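## Task

Move the blue square cup onto the desk beside arm1, the steel tow-ball post onto the long lab bench beside arm2, and the wooden pillar block onto the lab bench beside arm3. Each must keep its present upright orientation with its entire base resting on that top. Every other object must finish directly on the same furniture top it occupies now. The attempt fails if any object that came from a top ends up unheld on the floor or on a lower shelf board. Placements held only by a robot at the end do not count. Finish by opening the grippers and moving the arms away.

## Robot and tools

ROBOTS. Three identical i2rt Big YAM arms named arm1, arm2 and arm3, each with six revolute joints, a two-finger gripper and a wrist camera (arm1_cam_wrist, arm2_cam_wrist, arm3_cam_wrist). Two fixed room cameras, room_a and room_b, watch the whole scene. With joints 1 and 6 at zero and the hand level and forward, the wrist camera rides on top of the hand looking toward the fingertips. Reach is about 1.0 m from the joint1 axis. Joints move at different speeds, so the hand may sweep a wide arc between postures. Arms act independently and never wait for one another; an object may occasionally get nudged by something outside the robots.

FRAMES. A single scene frame is shared by everything: origin on the floor, +z upward. The hand point lies midway between the fingertips; its z axis runs along the fingers and the fingers open and close along its y axis. Each arm's foot pose is not printed. Camera calibration (intrinsics K, distortion D, 4x4 T_world_to_cam in metres, pos_world) is given per camera and may be slightly off; wrist camera poses derive from reported joint angles and inherit their errors.

execute_actions. Arguments: "actions", a list holding exactly one action or nothing, and optional "cameras", a list of camera names (room_a, room_b, the three wrist cameras, or "all"; omitted or null gives all, [] gives none). One action is an object whose keys are arm names; each arm key holds {"joints": {...}}. Inside joints, every value is an absolute target, not an offset: joint1_rad -2.879 to 2.879 (base yaw, positive counter-clockwise seen from above, 0 faces the foot's direction), joint2_rad 0 to 3.141 (shoulder; 0 has the upper arm pointing back, near level; increasing lifts it up then forward), joint3_rad 0 to 3.019 (elbow; 0 folded, increasing opens), joint4_rad -1.692 to 1.57 (hand pitch, positive tips fingers up), joint5_rad -1.57 to 1.57 (sideways swing, positive to the arm's right), joint6_rad -2.094 to 2.094 (roll, positive clockwise viewed from behind the hand), all in radians; gripper_m 0 to 0.093 in metres, the fingertip gap. Done tolerances are roughly ±0.045, 0.14, 0.09, 0.055, 0.03, 0.035 rad and ±0.003 m. Any arm or joint left out may keep driving toward an earlier target. An unknown key or an out-of-range number rejects the whole call with no motion. All arms named start together; one action runs at most 15 s. An empty actions list just reports state and images.

wait: {"seconds": 0 to 10}; no new command, returns state and images. zoom_image: {"camera": name, "region": [x0, y0, x1, y1]} in pixels of that camera's latest full image, top-left origin, at most 504 by 504. read_manual: optional "section" ("licences"), returns licence texts only. finished_scene: {"scene": n} closes the current scene irreversibly after the last command has been held, reports success, and reveals the next task.

RESULTS. joint_positions gives current angles; gripper_m equals joint7 plus joint8. A "pictures" line lists the image order. joint_status per commanded joint: "off_target" (stopped short, may still push), "contact_stop" or "time_out" (target dropped, holds where it stopped; after time_out a joint may keep a target clamped within 0.375, 0.375, 0.113, 0.225, 0.075, 0.3 rad of its position and keep pushing, resuming motion if the path clears), "not_followed" (a self- and arm-to-arm clearance check withheld the arm's targets; a "joint command not followed" line with a "cause:" explains; the arm may retry those targets on later actions; the gripper part still executes). "limit_stop_at_motor_heat" appears after a heat fault; resend the target. on_its_own lists uncommanded behaviour, where "held at" means the joint's held target, not its position. To relieve a stalled joint, command its reported position. Tiny target changes may produce no motion. A joint carrying a load may sag.

HAZARDS. Arms do not halt on contact and can press hard. A forceful squeeze between two robots ends the run as a failure and hard impacts may too; the clearance check can be late and ignores fingers, gripper housings and wrist cameras, and no state line reports arm-to-arm contact. Objects touching robots do not count. Sustained pushing or holding heats motors: a MOTOR HOT warning appears from 85 °C, and at 100 °C that arm goes limp and drops (OVER-TEMPERATURE FAULT). Heat partly persists into the next scene. Avoid dropping, slipping, slamming or shoving objects, knocking anything onto the floor or lower boards, and overheating. The robot holds the last command while you think, and less robot motion time is better. End each scene with grippers open and arms withdrawn from the placed objects.

Each tool is called after "Emit:" as a command line: name --argument value for each argument, lists and objects as JSON in quotes; but a table of rows of numbers goes row by row, as --pt "numbers of a row", without its own name.

## Session

Emit:
execute_actions --actions '[]'

Scene clock: 0.00 s.
Motor temperatures (°C, as the motors report them): arm1=[21 21 18 20 18 20] | arm2=[20 21 22 21 18 18] | arm3=[18 21 19 21 18 18]
arm1.joint_positions: joint1_rad=+0.589 joint2_rad=+0.437 joint3_rad=+1.594 joint4_rad=-1.620 joint5_rad=-0.240 joint6_rad=+0.455 gripper_m=+0.095
arm1.joint_status: not commanded
arm1.hand: x=-0.7864 y=+0.0182 z=+1.5605 quat_wxyz=(-0.053, +0.660, -0.531, -0.528) (m; scene frame)
arm2.joint_positions: joint1_rad=+0.450 joint2_rad=+0.467 joint3_rad=+1.566 joint4_rad=-1.236 joint5_rad=-0.104 joint6_rad=+0.809 gripper_m=+0.094
arm2.joint_status: not commanded
arm2.hand: x=+0.0190 y=+0.4948 z=+1.4960 quat_wxyz=(-0.440, -0.750, +0.068, +0.489) (m; scene frame)
arm3.joint_positions: joint1_rad=-0.245 joint2_rad=+0.526 joint3_rad=+1.463 joint4_rad=-1.410 joint5_rad=+0.300 joint6_rad=+0.273 gripper_m=+0.094
arm3.joint_status: not commanded
arm3.hand: x=+0.4200 y=-0.5162 z=+1.4763 quat_wxyz=(+0.039, -0.833, +0.154, +0.530) (m; scene frame)
pictures: arm1_cam_wrist, arm2_cam_wrist, arm3_cam_wrist, room_a, room_b
Images, in order (width x height): arm1_cam_wrist 896x504, arm2_cam_wrist 896x504, arm3_cam_wrist 896x504, room_a 896x504, room_b 896x504.

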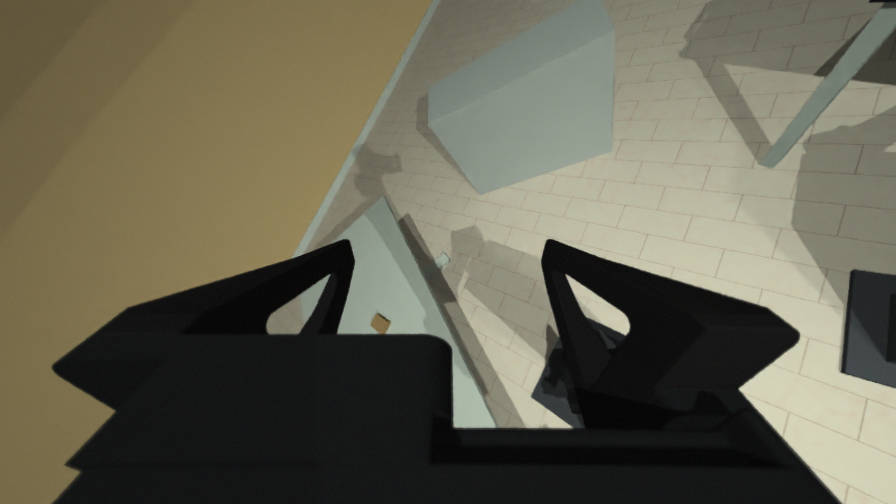

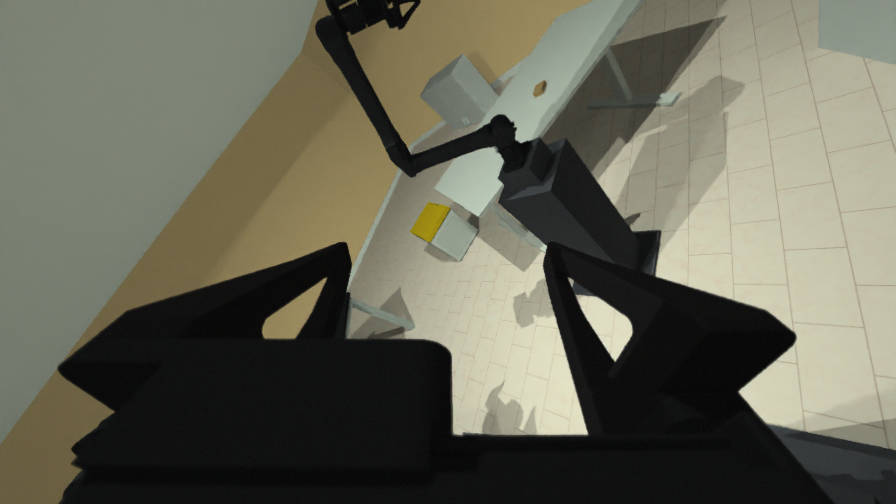

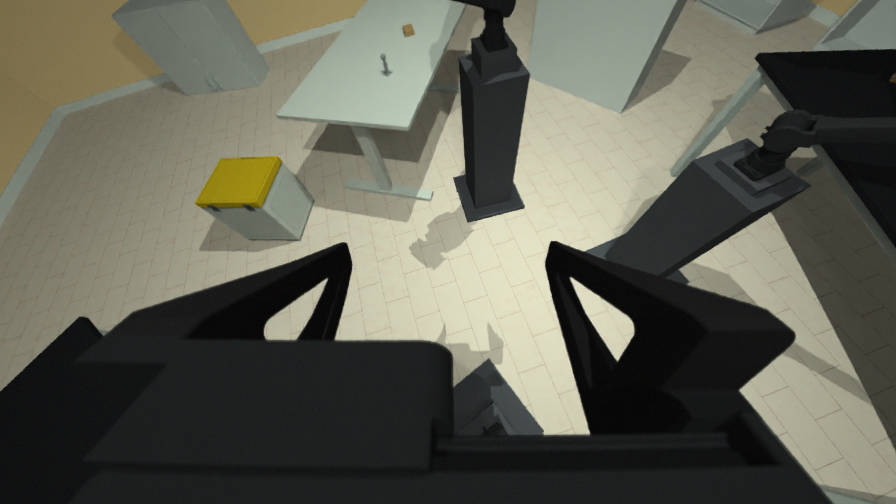

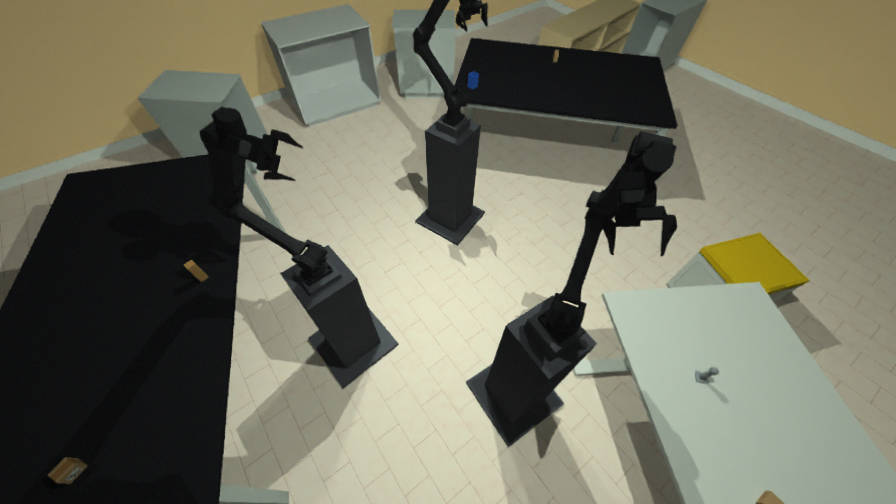

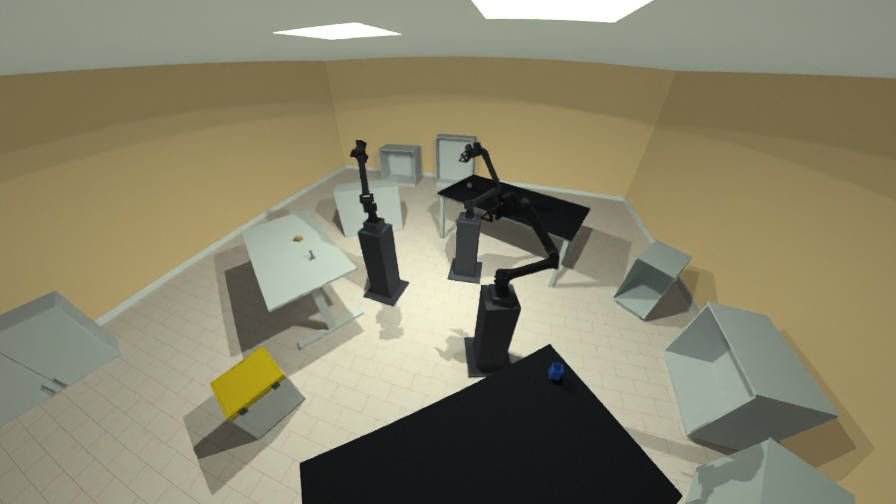

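Emit:
zoom_image --camera "room_a" --region '[600, 280, 896, 504]'

Emit:
zoom_image --camera "room_a" --region '[20, 230, 300, 504]'

Emit:
zoom_image --camera "room_a" --region '[440, 30, 600, 120]'

Emit:
zoom_image --camera "room_b" --region '[500, 330, 620, 410]'

Region (600, 280, 896, 504) of room_a's 896x504 image, scaled by 1.703, with more detail than that image has; it fills the top 381 rows of this view, and the rest is white.

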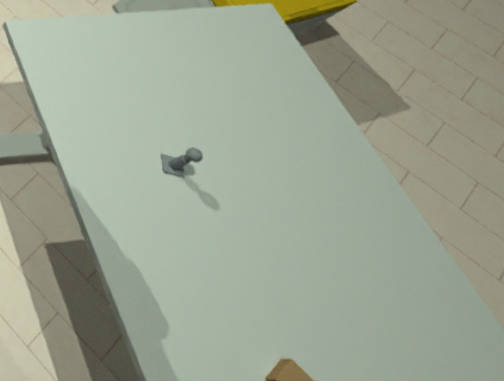

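Region (20, 230, 300, 504) of room_a's 896x504 image, scaled by 1.800, with more detail than that image has; it fills the top 493 rows of this view, and the rest is white.

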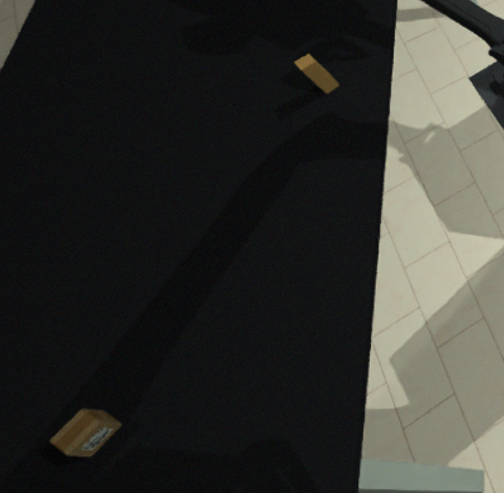

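Region (440, 30, 600, 120) of room_a's 896x504 image, scaled by 3.150, with more detail than that image has; it fills the top 284 rows of this view, and the rest is white.

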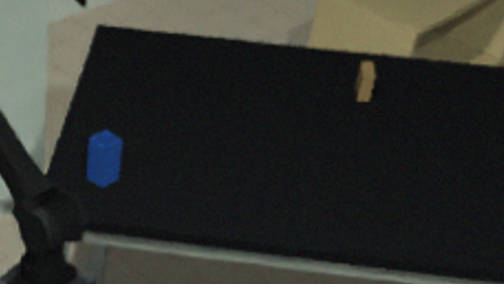

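Region (500, 330, 620, 410) of room_b's 896x504 image, scaled by 4.200, with more detail than that image has.

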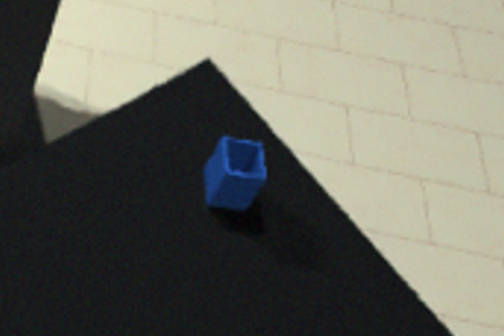

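Emit:
execute_actions --actions '[{"arm1":{"joints":{"joint1_rad":2.41,"joint2_rad":1.788,"joint3_rad":1.456,"joint4_rad":-1.239,"joint5_rad":0,"joint6_rad":0}},"arm2":{"joints":{"joint1_rad":-2.372,"joint2_rad":1.542,"joint3_rad":1.513,"joint4_rad":-1.542,"joint5_rad":0,"joint6_rad":0}},"arm3":{"joints":{"joint1_rad":1.936,"joint2_rad":1.64,"joint3_rad":1.446,"joint4_rad":-1.377,"joint5_rad":0,"joint6_rad":0}}}]'

Scene clock: 46.53 s.
Motor temperatures (°C, as the motors report them): arm1=[21 22 20 20 18 20] | arm2=[20 22 24 21 18 18] | arm3=[18 21 21 21 18 18]
arm1.joint_positions: joint1_rad=+2.418 joint2_rad=+1.791 joint3_rad=+1.455 joint4_rad=-1.241 joint5_rad=+0.000 joint6_rad=+0.009 gripper_m=+0.095
arm1.joint_status: all done
arm1.hand: x=-1.0889 y=-0.4029 z=+1.0808 quat_wxyz=(+0.000, +0.926, +0.377, +0.002) (m; scene frame)
arm2.joint_positions: joint1_rad=-2.376 joint2_rad=+1.555 joint3_rad=+1.513 joint4_rad=-1.525 joint5_rad=-0.001 joint6_rad=+0.015 gripper_m=+0.094
arm2.joint_status: all done
arm2.hand: x=+0.4293 y=+0.9269 z=+1.0752 quat_wxyz=(+0.001, -0.406, +0.914, +0.001) (m; scene frame)
arm3.joint_positions: joint1_rad=+1.938 joint2_rad=+1.636 joint3_rad=+1.446 joint4_rad=-1.372 joint5_rad=-0.001 joint6_rad=+0.011 gripper_m=+0.094
arm3.joint_status: all done
arm3.hand: x=+0.9066 y=-0.9252 z=+1.0799 quat_wxyz=(-0.003, -0.428, -0.904, -0.005) (m; scene frame)
pictures: arm1_cam_wrist, arm2_cam_wrist, arm3_cam_wrist, room_a, room_b
camera_calibration (this result's frames):
arm1_cam_wrist: T_world_to_cam=[[-0.708776, 0.705427, -0.00313262, -0.486752], [0.569487, 0.5748, 0.587613, 0.217943], [0.416319, 0.414702, -0.809136, 1.61834], [0, 0, 0, 1]] pos_world=[-1.14286, -0.453036, 1.17987]
arm2_cam_wrist: T_world_to_cam=[[0.742932, -0.669363, -0.00232545, 0.304254], [-0.551318, -0.613876, 0.564982, 0.205067], [-0.379606, -0.418461, -0.8251, 1.5638], [0, 0, 0, 1]] pos_world=[0.480646, 0.983934, 1.17514]
arm3_cam_wrist: T_world_to_cam=[[-0.774099, -0.633056, -0.00341157, 0.120094], [-0.515476, 0.627176, 0.583896, 0.421831], [-0.367499, 0.453752, -0.811821, 1.75295], [0, 0, 0, 1]] pos_world=[0.954614, -0.983939, 1.17718]
Images, in order (width x height): arm1_cam_wrist 896x504, arm2_cam_wrist 896x504, arm3_cam_wrist 896x504, room_a 896x504, room_b 896x504.

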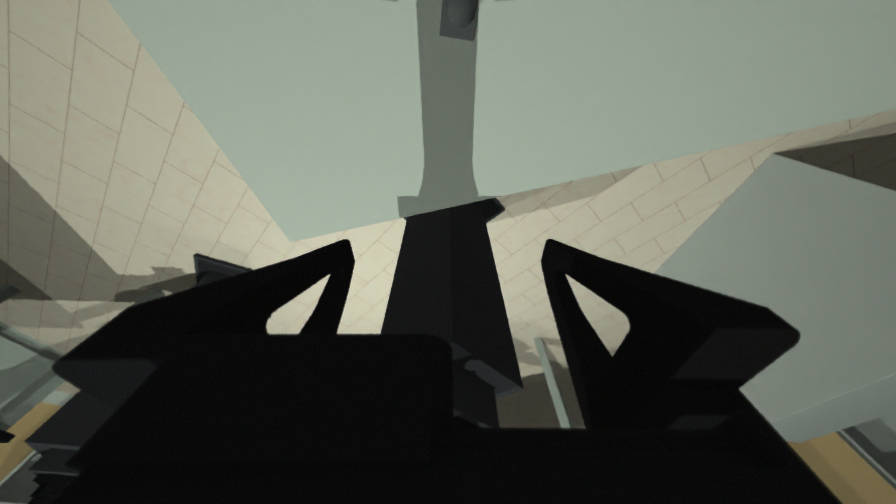

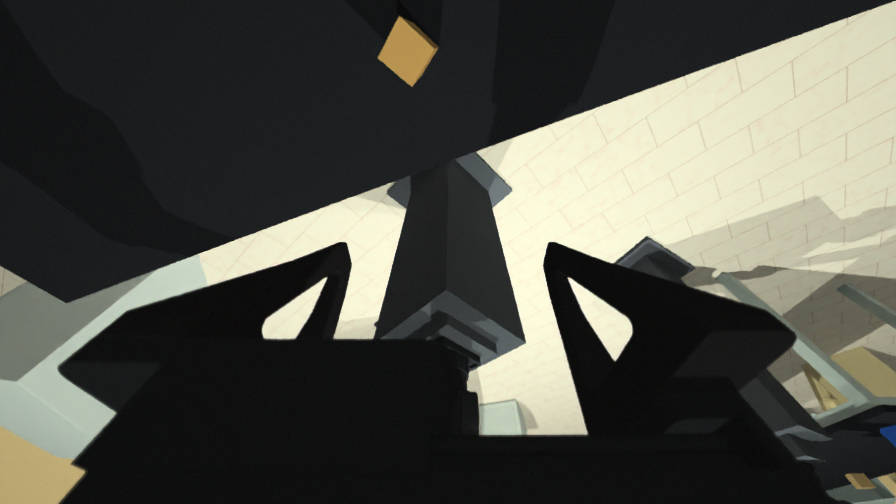

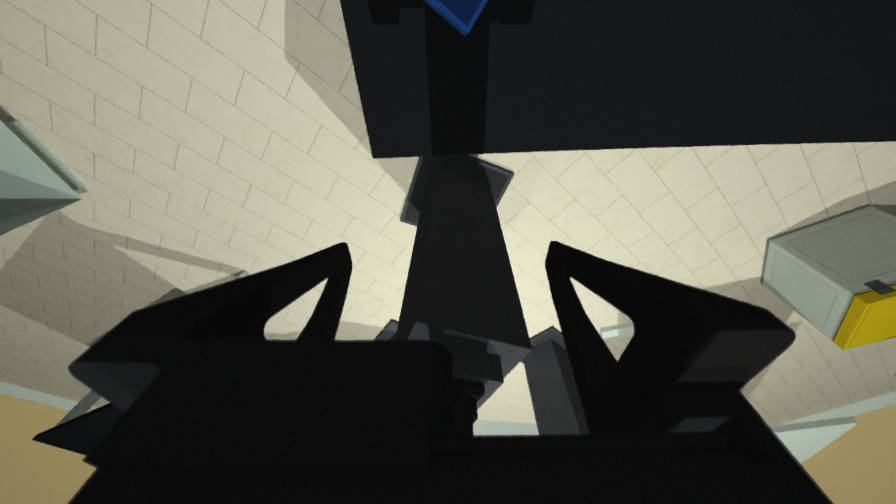

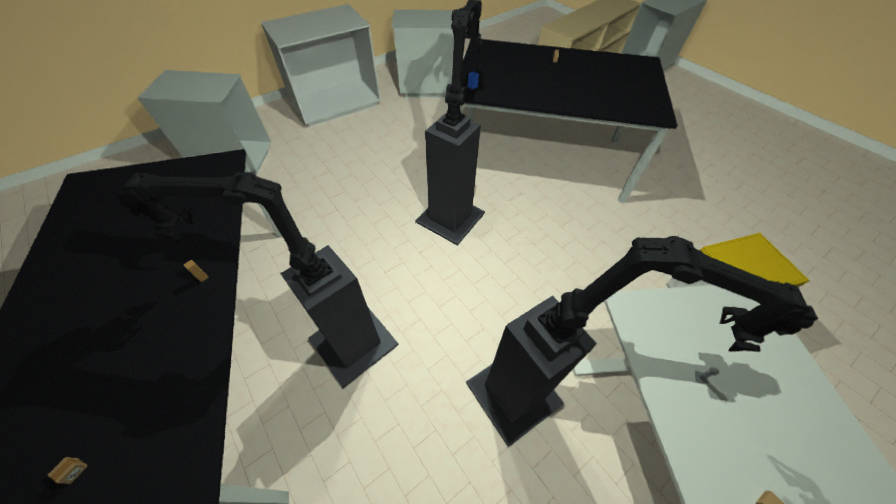

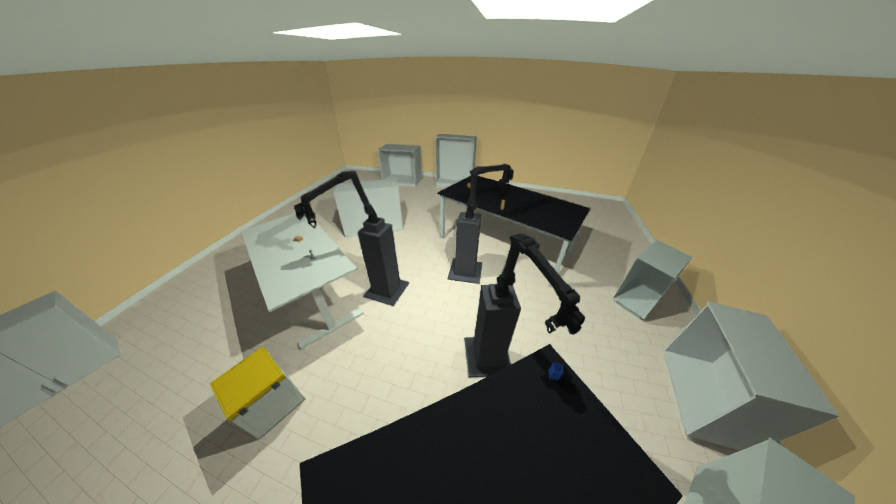

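Emit:
execute_actions --actions '[{"arm1":{"joints":{"joint1_rad":2.40,"joint2_rad":2.134,"joint3_rad":1.778,"joint4_rad":-1.214}},"arm2":{"joints":{"joint1_rad":-2.31,"joint2_rad":1.796,"joint3_rad":1.658,"joint4_rad":-1.433}},"arm3":{"joints":{"joint2_rad":2.023,"joint3_rad":1.781,"joint4_rad":-1.329}}}]'

Scene clock: 59.87 s.
Motor temperatures (°C, as the motors report them): arm1=[21 22 21 20 18 20] | arm2=[20 22 25 21 18 18] | arm3=[18 22 22 21 18 18]
arm1.joint_positions: joint1_rad=+2.407 joint2_rad=+2.136 joint3_rad=+1.735 joint4_rad=-1.224 joint5_rad=+0.000 joint6_rad=+0.009 gripper_m=+0.095
arm1.joint_status: all done
arm1.hand: x=-1.1579 y=-0.4625 z=+0.9873 quat_wxyz=(-0.008, +0.928, +0.372, +0.024) (m; scene frame)
arm2.joint_positions: joint1_rad=-2.309 joint2_rad=+1.807 joint3_rad=+1.610 joint4_rad=-1.445 joint5_rad=-0.001 joint6_rad=+0.014 gripper_m=+0.094
arm2.joint_status: all done
arm2.hand: x=+0.4459 y=+1.0002 z=+0.9898 quat_wxyz=(-0.032, -0.437, +0.899, -0.016) (m; scene frame)
arm3.joint_positions: joint1_rad=+1.938 joint2_rad=+2.012 joint3_rad=+1.739 joint4_rad=-1.332 joint5_rad=-0.001 joint6_rad=+0.011 gripper_m=+0.094
arm3.joint_status: all done
arm3.hand: x=+0.9794 y=-1.0107 z=+0.9879 quat_wxyz=(+0.017, -0.428, -0.904, -0.014) (m; scene frame)
pictures: arm1_cam_wrist, arm2_cam_wrist, arm3_cam_wrist, room_a, room_b
camera_calibration (this result's frames):
arm1_cam_wrist: T_world_to_cam=[[-0.701169, 0.712987, -0.00339696, -0.481359], [0.555294, 0.549067, 0.624639, 0.281529], [0.447224, 0.436091, -0.780906, 1.61396], [0, 0, 0, 1]] pos_world=[-1.21565, -0.515212, 1.08287]
arm2_cam_wrist: T_world_to_cam=[[0.786791, -0.617218, -0.00136448, 0.26817], [-0.481424, -0.61507, 0.624436, 0.218694], [-0.386252, -0.490644, -0.781075, 1.56195], [0, 0, 0, 1]] pos_world=[0.497598, 1.06639, 1.08381]
arm3_cam_wrist: T_world_to_cam=[[-0.773909, -0.63329, -0.00292529, 0.121096], [-0.499112, 0.607082, 0.618335, 0.496372], [-0.389809, 0.479995, -0.785909, 1.76663], [0, 0, 0, 1]] pos_world=[1.03011, -1.07262, 1.08184]
Images, in order (width x height): arm1_cam_wrist 896x504, arm2_cam_wrist 896x504, arm3_cam_wrist 896x504, room_a 896x504, room_b 896x504.

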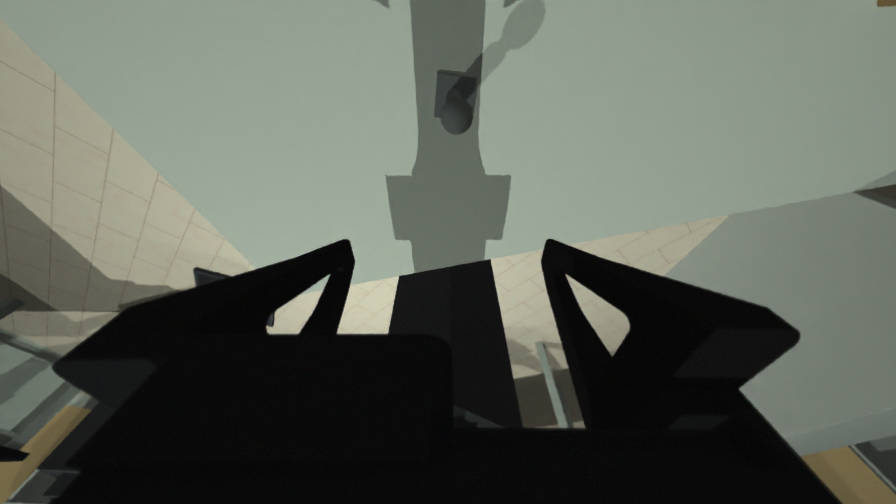

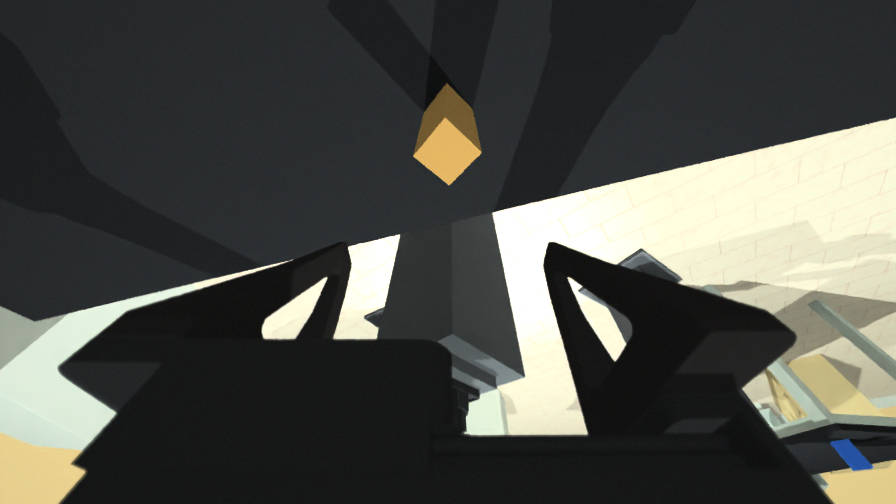

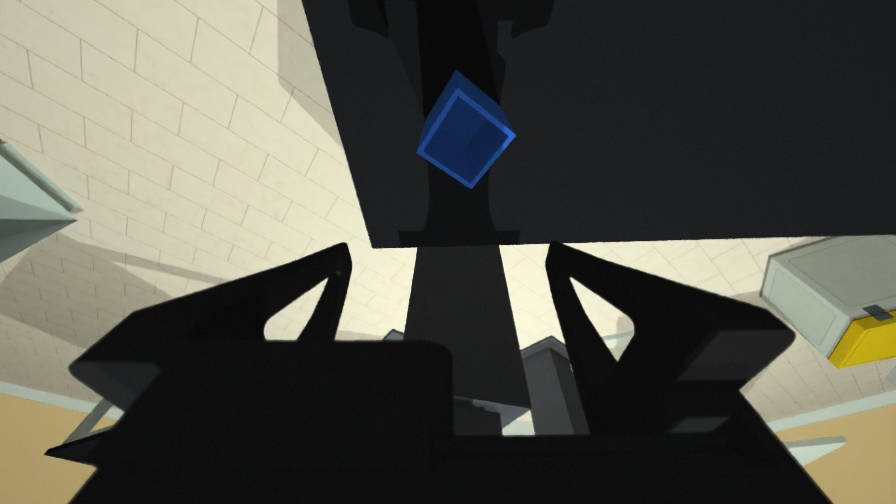

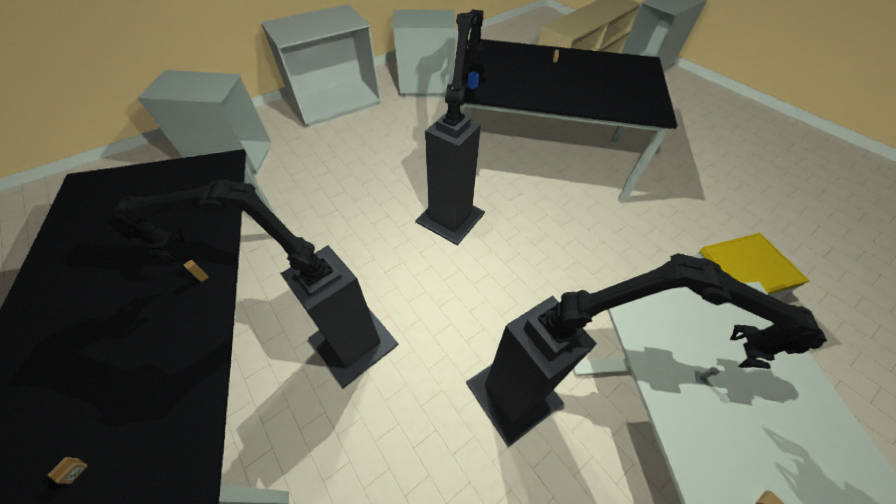

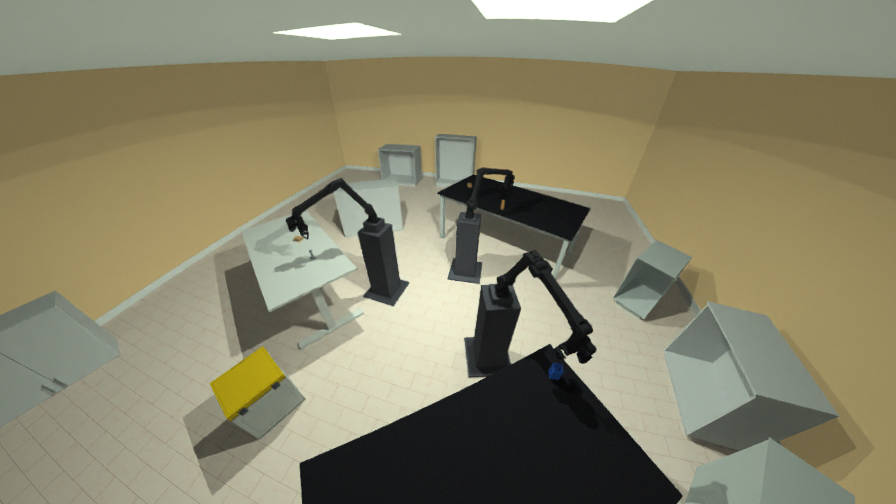

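Emit:
execute_actions --actions '[{"arm1":{"joints":{"joint1_rad":2.388,"joint2_rad":2.343,"joint3_rad":1.725,"joint4_rad":-0.94}},"arm2":{"joints":{"joint1_rad":0.54,"joint2_rad":0.976,"joint3_rad":0.492,"joint4_rad":0.364}},"arm3":{"joints":{"joint1_rad":1.912,"joint2_rad":2.125,"joint3_rad":1.675,"joint4_rad":-1.115,"joint6_rad":0.63}}}]' --cameras '["arm1_cam_wrist","arm3_cam_wrist","room_a"]'

Scene clock: 84.00 s.
Motor temperatures (°C, as the motors report them): arm1=[21 24 23 20 18 20] | arm2=[20 23 27 21 18 18] | arm3=[18 23 23 21 18 18]
arm1.joint_positions: joint1_rad=+2.394 joint2_rad=+2.339 joint3_rad=+1.713 joint4_rad=-0.956 joint5_rad=+0.000 joint6_rad=+0.009 gripper_m=+0.095
arm1.joint_status: all done
arm1.hand: x=-1.1780 y=-0.4709 z=+0.8538 quat_wxyz=(+0.000, +0.930, +0.366, +0.005) (m; scene frame)
arm2.joint_positions: joint1_rad=+0.535 joint2_rad=+0.985 joint3_rad=+0.502 joint4_rad=+0.333 joint5_rad=-0.001 joint6_rad=+0.013 gripper_m=+0.094
arm2.joint_status: all done
arm2.hand: x=-0.2445 y=+0.3141 z=+1.0973 quat_wxyz=(-0.204, -0.723, -0.227, +0.620) (m; scene frame)
arm3.joint_positions: joint1_rad=+1.925 joint2_rad=+2.104 joint3_rad=+1.672 joint4_rad=-1.125 joint5_rad=-0.001 joint6_rad=+0.618 gripper_m=+0.094
arm3.joint_status: all done
arm3.hand: x=+0.9853 y=-1.0295 z=+0.9090 quat_wxyz=(-0.004, -0.683, -0.730, -0.005) (m; scene frame)
pictures: arm1_cam_wrist, arm3_cam_wrist, room_a
camera_calibration (this result's frames):
arm1_cam_wrist: T_world_to_cam=[[-0.691892, 0.721994, -0.00321355, -0.474895], [0.580747, 0.559167, 0.591663, 0.443547], [0.428974, 0.4075, -0.806179, 1.50889], [0, 0, 0, 1]] pos_world=[-1.23344, -0.52002, 0.952483]
arm3_cam_wrist: T_world_to_cam=[[-0.997864, -0.0651524, -0.00465563, 0.92069], [-0.0555323, 0.808678, 0.585624, 0.359693], [-0.0343899, 0.584632, -0.810569, 1.49588], [0, 0, 0, 1]] pos_world=[0.990142, -1.10543, 1.00616]
Images, in order (width x height): arm1_cam_wrist 896x504, arm3_cam_wrist 896x504, room_a 896x504.

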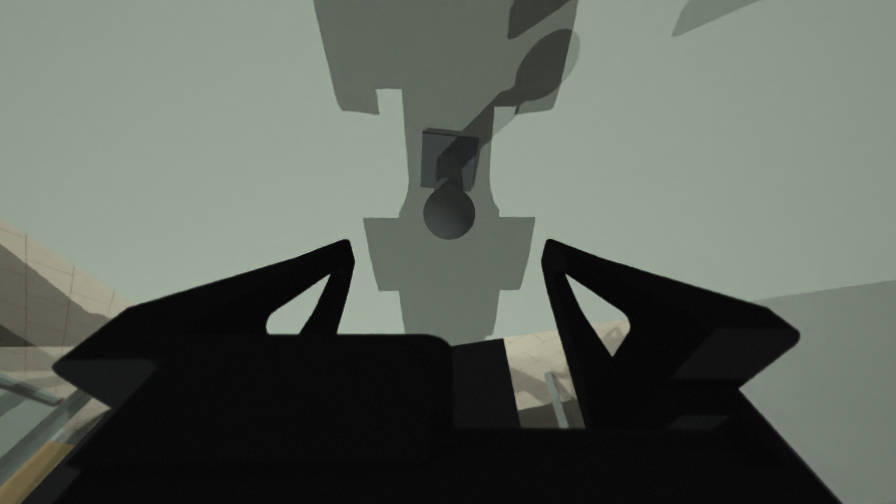

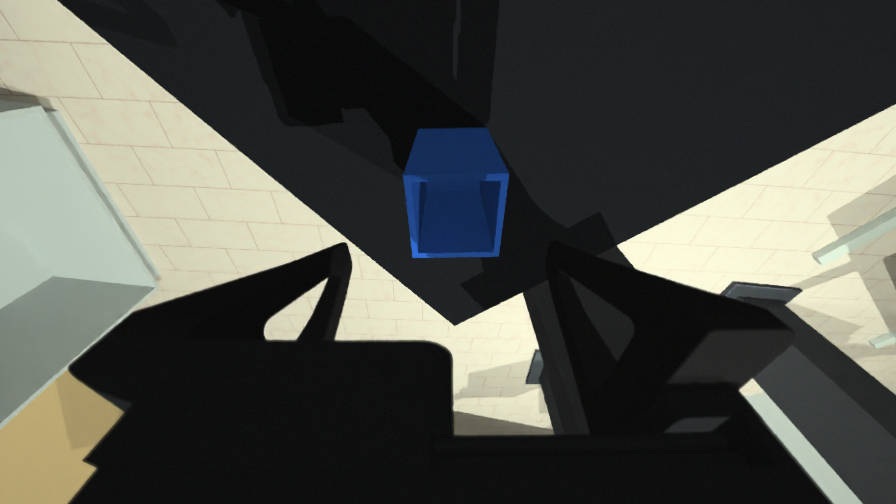

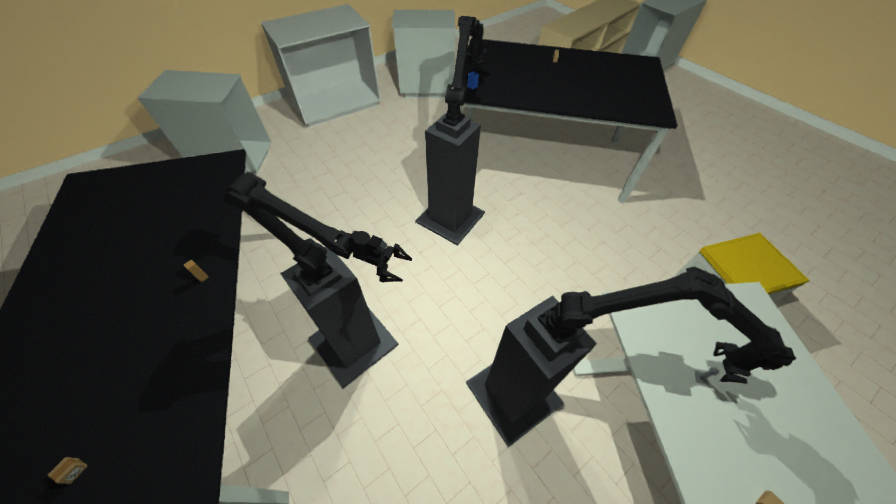

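Emit:
execute_actions --actions '[{"arm1":{"joints":{"joint2_rad":2.407,"joint4_rad":-0.865}},"arm3":{"joints":{"joint1_rad":1.908,"joint2_rad":2.2,"joint3_rad":1.63,"joint4_rad":-1.008}}}]' --cameras '["arm1_cam_wrist","arm3_cam_wrist"]'

Scene clock: 91.47 s.
Motor temperatures (°C, as the motors report them): arm1=[21 24 23 20 18 20] | arm2=[20 22 27 21 18 18] | arm3=[18 23 22 21 18 18]
arm1.joint_positions: joint1_rad=+2.394 joint2_rad=+2.392 joint3_rad=+1.713 joint4_rad=-0.882 joint5_rad=+0.000 joint6_rad=+0.009 gripper_m=+0.095
arm1.joint_status: all done
arm1.hand: x=-1.1811 y=-0.4740 z=+0.8208 quat_wxyz=(+0.004, +0.930, +0.366, -0.005) (m; scene frame)
arm2.joint_positions: joint1_rad=+0.535 joint2_rad=+0.985 joint3_rad=+0.502 joint4_rad=+0.333 joint5_rad=-0.001 joint6_rad=+0.013 gripper_m=+0.094
arm2.joint_status: not commanded
arm2.hand: x=-0.2445 y=+0.3141 z=+1.0973 quat_wxyz=(-0.204, -0.723, -0.227, +0.620) (m; scene frame)
arm3.joint_positions: joint1_rad=+1.924 joint2_rad=+2.168 joint3_rad=+1.631 joint4_rad=-1.018 joint5_rad=-0.001 joint6_rad=+0.618 gripper_m=+0.094
arm3.joint_status: all done
arm3.hand: x=+0.9849 y=-1.0289 z=+0.8566 quat_wxyz=(-0.004, -0.684, -0.730, -0.005) (m; scene frame)
pictures: arm1_cam_wrist, arm3_cam_wrist
camera_calibration (this result's frames):
arm1_cam_wrist: T_world_to_cam=[[-0.691904, 0.721983, -0.00310521, -0.475054], [0.589653, 0.567558, 0.57462, 0.495101], [0.416628, 0.395751, -0.818415, 1.47485], [0, 0, 0, 1]] pos_world=[-1.23509, -0.52169, 0.921069]
arm3_cam_wrist: T_world_to_cam=[[-0.997911, -0.064384, -0.00530964, 0.921431], [-0.0553231, 0.809239, 0.584868, 0.390841], [-0.0333594, 0.58394, -0.811111, 1.45178], [0, 0, 0, 1]] pos_world=[0.989559, -1.10471, 0.953856]
Images, in order (width x height): arm1_cam_wrist 896x504, arm3_cam_wrist 896x504.

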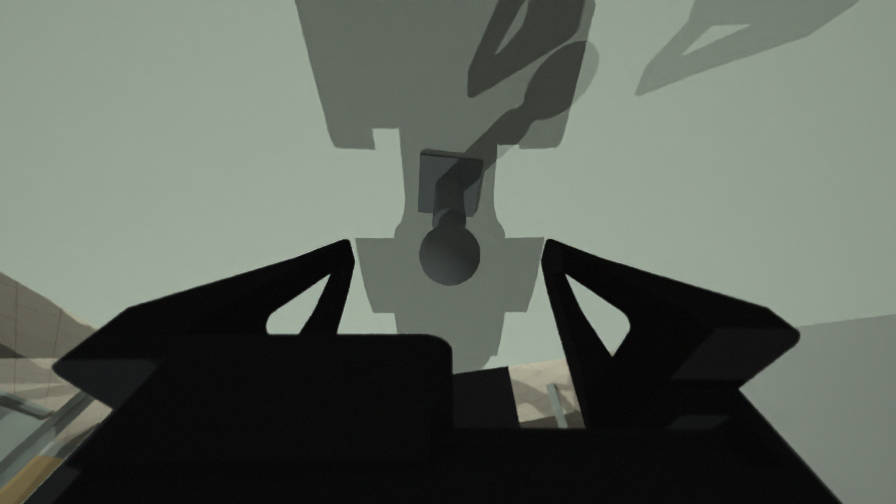

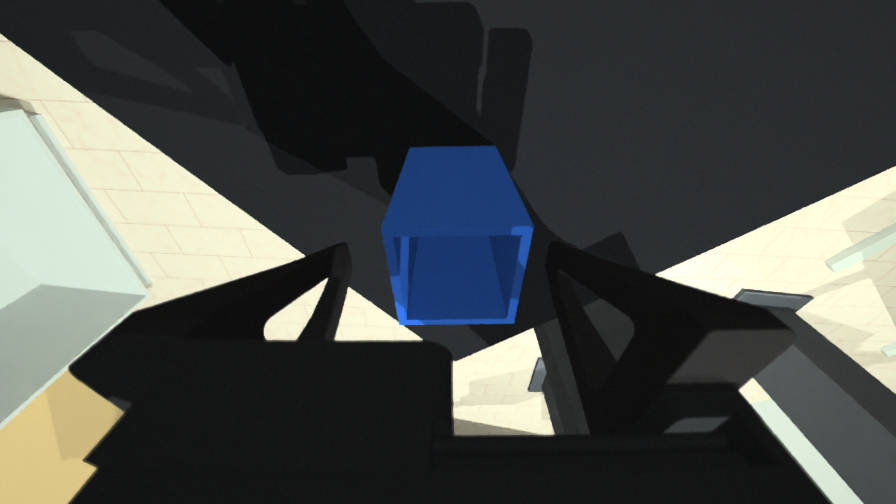

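Emit:
execute_actions --actions '[{"arm1":{"joints":{"joint2_rad":2.437}},"arm3":{"joints":{"joint2_rad":2.22}}}]' --cameras '[]'

Emit:
execute_actions --actions '[{"arm1":{"joints":{"gripper_m":0}},"arm3":{"joints":{"gripper_m":0.03}}}]' --cameras '["arm1_cam_wrist","arm3_cam_wrist"]'

Scene clock: 97.37 s.
Motor temperatures (°C, as the motors report them): arm1=[21 24 22 20 18 20] | arm2=[20 22 26 21 18 18] | arm3=[18 23 22 21 18 18]
arm1.joint_positions: joint1_rad=+2.394 joint2_rad=+2.413 joint3_rad=+1.713 joint4_rad=-0.882 joint5_rad=+0.000 joint6_rad=+0.009 gripper_m=+0.095
arm1.joint_status: all done
arm1.hand: x=-1.1768 y=-0.4699 z=+0.8078 quat_wxyz=(+0.000, +0.930, +0.366, +0.005) (m; scene frame)
arm2.joint_positions: joint1_rad=+0.535 joint2_rad=+0.985 joint3_rad=+0.502 joint4_rad=+0.333 joint5_rad=-0.001 joint6_rad=+0.013 gripper_m=+0.094
arm2.joint_status: not commanded
arm2.hand: x=-0.2445 y=+0.3141 z=+1.0973 quat_wxyz=(-0.204, -0.723, -0.227, +0.620) (m; scene frame)
arm3.joint_positions: joint1_rad=+1.924 joint2_rad=+2.170 joint3_rad=+1.631 joint4_rad=-1.018 joint5_rad=-0.001 joint6_rad=+0.618 gripper_m=+0.094
arm3.joint_status: all done
arm3.hand: x=+0.9848 y=-1.0287 z=+0.8559 quat_wxyz=(-0.004, -0.684, -0.730, -0.005) (m; scene frame)
pictures: none
No camera images: the call's "cameras" was empty. Leave "cameras" out to get every camera's image.

Scene clock: 98.10 s.
Motor temperatures (°C, as the motors report them): arm1=[21 24 22 20 18 20] | arm2=[20 22 26 21 18 18] | arm3=[18 23 22 21 18 18]
arm1.joint_positions: joint1_rad=+2.394 joint2_rad=+2.413 joint3_rad=+1.713 joint4_rad=-0.882 joint5_rad=+0.000 joint6_rad=+0.009 gripper_m=+0.028
arm1.joint_status: gripper_m off_target (ended at +0.028, target +0.000)
arm1.hand: x=-1.1769 y=-0.4698 z=+0.8076 quat_wxyz=(-0.001, +0.930, +0.366, +0.005) (m; scene frame)
arm2.joint_positions: joint1_rad=+0.535 joint2_rad=+0.985 joint3_rad=+0.502 joint4_rad=+0.333 joint5_rad=-0.001 joint6_rad=+0.013 gripper_m=+0.094
arm2.joint_status: not commanded
arm2.hand: x=-0.2445 y=+0.3141 z=+1.0973 quat_wxyz=(-0.204, -0.723, -0.227, +0.620) (m; scene frame)
arm3.joint_positions: joint1_rad=+1.924 joint2_rad=+2.170 joint3_rad=+1.631 joint4_rad=-1.018 joint5_rad=-0.001 joint6_rad=+0.618 gripper_m=+0.053
arm3.joint_status: gripper_m off_target (ended at +0.053, target +0.030)
arm3.hand: x=+0.9845 y=-1.0289 z=+0.8557 quat_wxyz=(-0.004, -0.684, -0.729, -0.005) (m; scene frame)
pictures: arm1_cam_wrist, arm3_cam_wrist
camera_calibration (this result's frames):
arm1_cam_wrist: T_world_to_cam=[[-0.691898, 0.721991, -0.00245065, -0.475682], [0.581054, 0.558844, 0.591667, 0.469873], [0.428548, 0.40795, -0.806178, 1.47046], [0, 0, 0, 1]] pos_world=[-1.23231, -0.519022, 0.906281]
arm3_cam_wrist: T_world_to_cam=[[-0.997988, -0.0632479, -0.00432963, 0.921495], [-0.0538053, 0.808916, 0.585457, 0.389073], [-0.0335266, 0.584512, -0.810692, 1.45145], [0, 0, 0, 1]] pos_world=[0.989238, -1.10483, 0.952884]
Images, in order (width x height): arm1_cam_wrist 896x504, arm3_cam_wrist 896x504.

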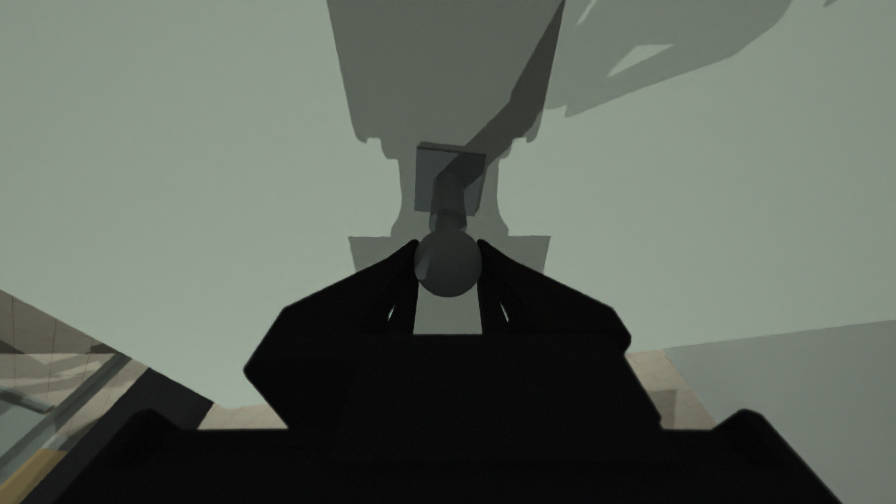

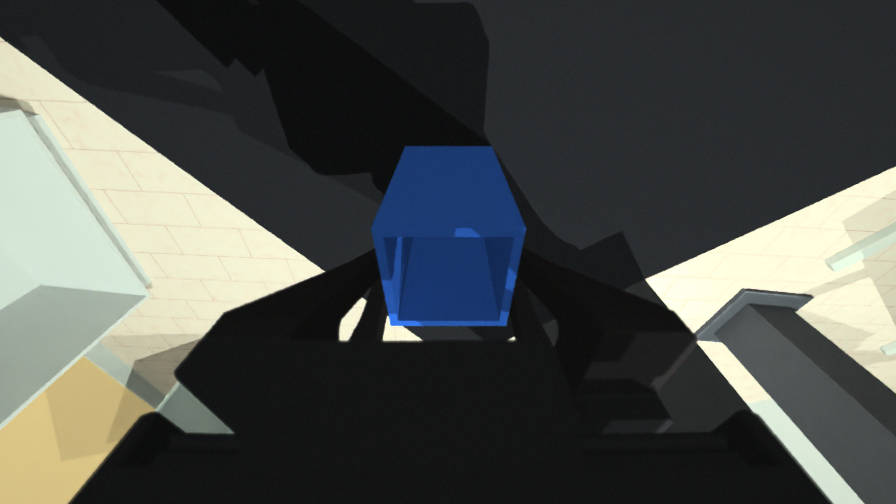

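Emit:
execute_actions --actions '[{"arm1":{"joints":{"joint2_rad":2.1,"joint4_rad":-1.19}},"arm3":{"joints":{"joint2_rad":1.927,"joint3_rad":1.93,"joint4_rad":-1.54}}}]' --cameras '[]'

Emit:
execute_actions --actions '[{"arm1":{"joints":{"joint1_rad":-0.885,"joint2_rad":1.456,"joint3_rad":1.24,"joint4_rad":-1.351,"joint6_rad":1.57}},"arm3":{"joints":{"joint1_rad":-0.72,"joint6_rad":1.58}}}]'

Scene clock: 106.03 s.
Motor temperatures (°C, as the motors report them): arm1=[21 24 22 20 18 20] | arm2=[20 22 26 21 18 18] | arm3=[18 23 22 21 18 18]
arm1.joint_positions: joint1_rad=+2.394 joint2_rad=+2.118 joint3_rad=+1.705 joint4_rad=-1.174 joint5_rad=+0.000 joint6_rad=+0.009 gripper_m=+0.028
arm1.joint_status: all done
arm1.hand: x=-1.1654 y=-0.4583 z=+0.9874 quat_wxyz=(-0.001, +0.930, +0.366, +0.006) (m; scene frame)
arm2.joint_positions: joint1_rad=+0.535 joint2_rad=+0.985 joint3_rad=+0.502 joint4_rad=+0.333 joint5_rad=-0.001 joint6_rad=+0.013 gripper_m=+0.094
arm2.joint_status: not commanded
arm2.hand: x=-0.2445 y=+0.3141 z=+1.0973 quat_wxyz=(-0.204, -0.723, -0.227, +0.620) (m; scene frame)
arm3.joint_positions: joint1_rad=+1.924 joint2_rad=+1.901 joint3_rad=+1.929 joint4_rad=-1.530 joint5_rad=-0.001 joint6_rad=+0.618 gripper_m=+0.053
arm3.joint_status: all done
arm3.hand: x=+0.9743 y=-1.0206 z=+1.1251 quat_wxyz=(-0.031, -0.684, -0.729, -0.001) (m; scene frame)
pictures: none
No camera images: the call's "cameras" was empty. Leave "cameras" out to get every camera's image.

Scene clock: 108.70 s.
Motor temperatures (°C, as the motors report them): arm1=[21 24 22 20 18 20] | arm2=[20 22 26 21 18 18] | arm3=[18 23 22 21 18 18]
arm1.joint_positions: joint1_rad=-0.890 joint2_rad=+1.470 joint3_rad=+1.237 joint4_rad=-1.335 joint5_rad=+0.001 joint6_rad=+1.560 gripper_m=+0.028
arm1.joint_status: all done
arm1.hand: x=-0.3669 y=+0.2148 z=+1.1454 quat_wxyz=(-0.002, -0.455, -0.891, +0.000) (m; scene frame)
arm2.joint_positions: joint1_rad=+0.535 joint2_rad=+0.985 joint3_rad=+0.502 joint4_rad=+0.333 joint5_rad=-0.001 joint6_rad=+0.013 gripper_m=+0.094
arm2.joint_status: not commanded
arm2.hand: x=-0.2445 y=+0.3141 z=+1.0973 quat_wxyz=(-0.204, -0.723, -0.227, +0.620) (m; scene frame)
arm3.joint_positions: joint1_rad=-0.731 joint2_rad=+1.909 joint3_rad=+1.929 joint4_rad=-1.530 joint5_rad=+0.002 joint6_rad=+1.567 gripper_m=+0.053
arm3.joint_status: all done
arm3.hand: x=+0.0317 y=-0.3104 z=+1.1267 quat_wxyz=(-0.011, -0.553, +0.832, +0.031) (m; scene frame)
pictures: arm1_cam_wrist, arm2_cam_wrist, arm3_cam_wrist, room_a, room_b
camera_calibration (this result's frames):
arm1_cam_wrist: T_world_to_cam=[[-0.801769, -0.597632, -0.00124574, -0.166953], [-0.487043, 0.652195, 0.580888, -0.982793], [-0.346345, 0.466345, -0.813982, 0.82851], [0, 0, 0, 1]] pos_world=[-0.32557, 0.154824, 1.24508]
arm2_cam_wrist: T_world_to_cam=[[-0.582408, 0.812793, -0.0129602, -0.383205], [0.560446, 0.389938, -0.73065, 0.823175], [-0.588814, -0.4328, -0.68263, 0.866902], [0, 0, 0, 1]] pos_world=[-0.174083, 0.365675, 1.18826]
arm3_cam_wrist: T_world_to_cam=[[0.920489, -0.386783, -0.0556719, -0.0862379], [-0.288344, -0.768444, 0.571272, -0.868257], [-0.263739, -0.509797, -0.818871, 0.896028], [0, 0, 0, 1]] pos_world=[0.0653419, -0.24377, 1.22494]
Images, in order (width x height): arm1_cam_wrist 896x504, arm2_cam_wrist 896x504, arm3_cam_wrist 896x504, room_a 896x504, room_b 896x504.

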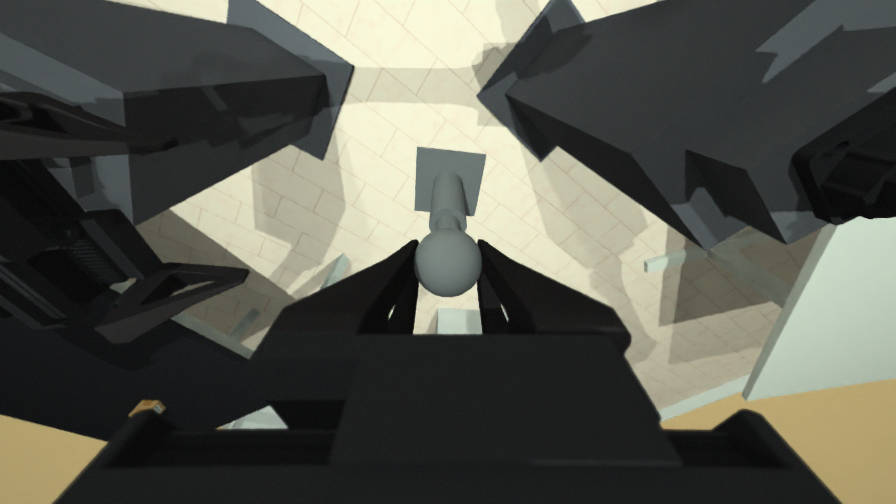

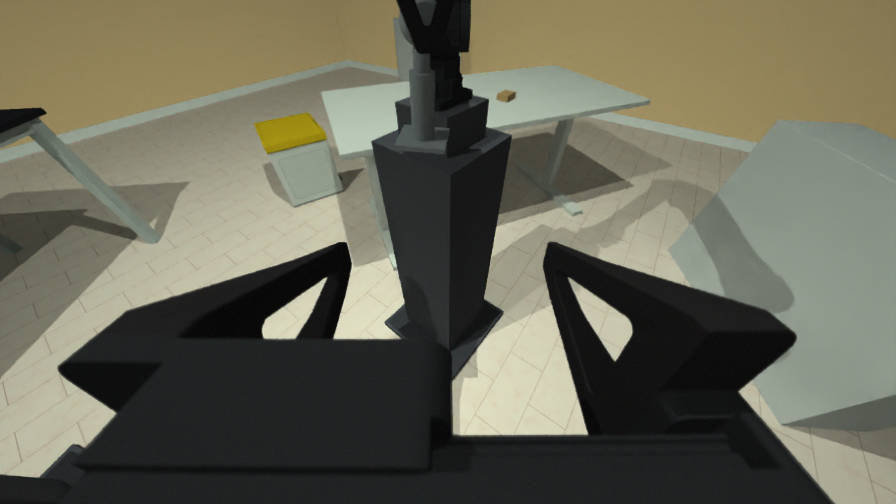

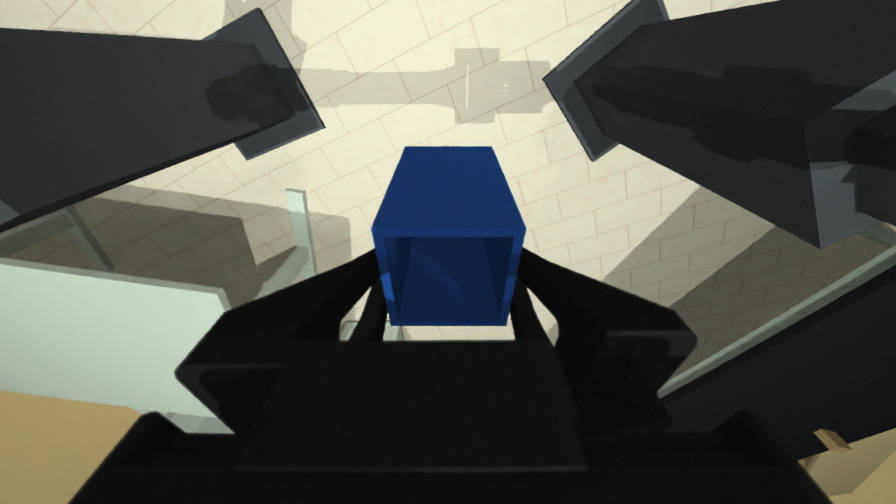

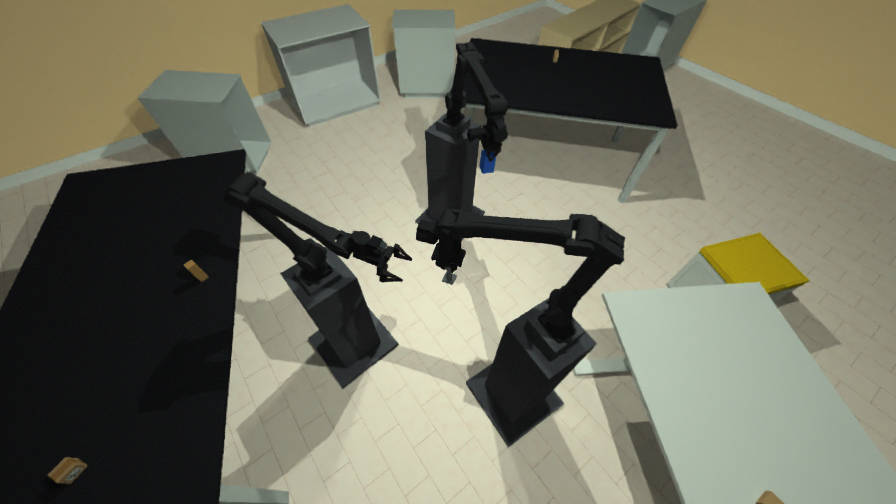

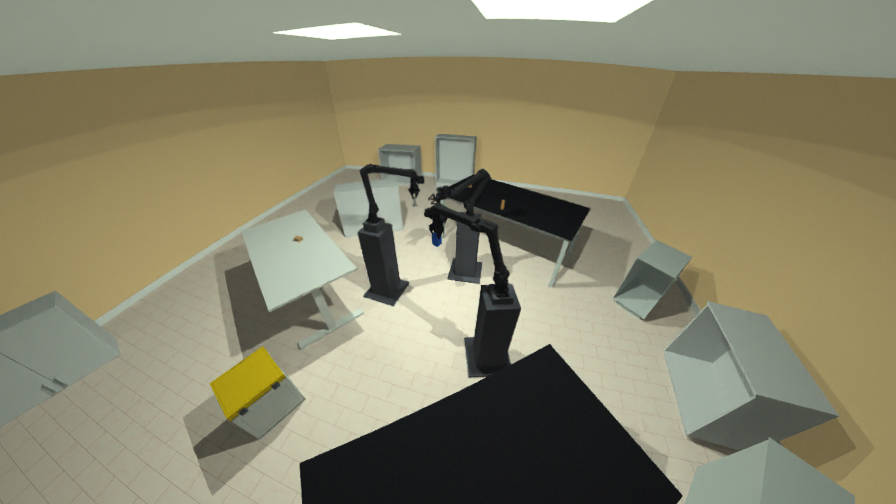

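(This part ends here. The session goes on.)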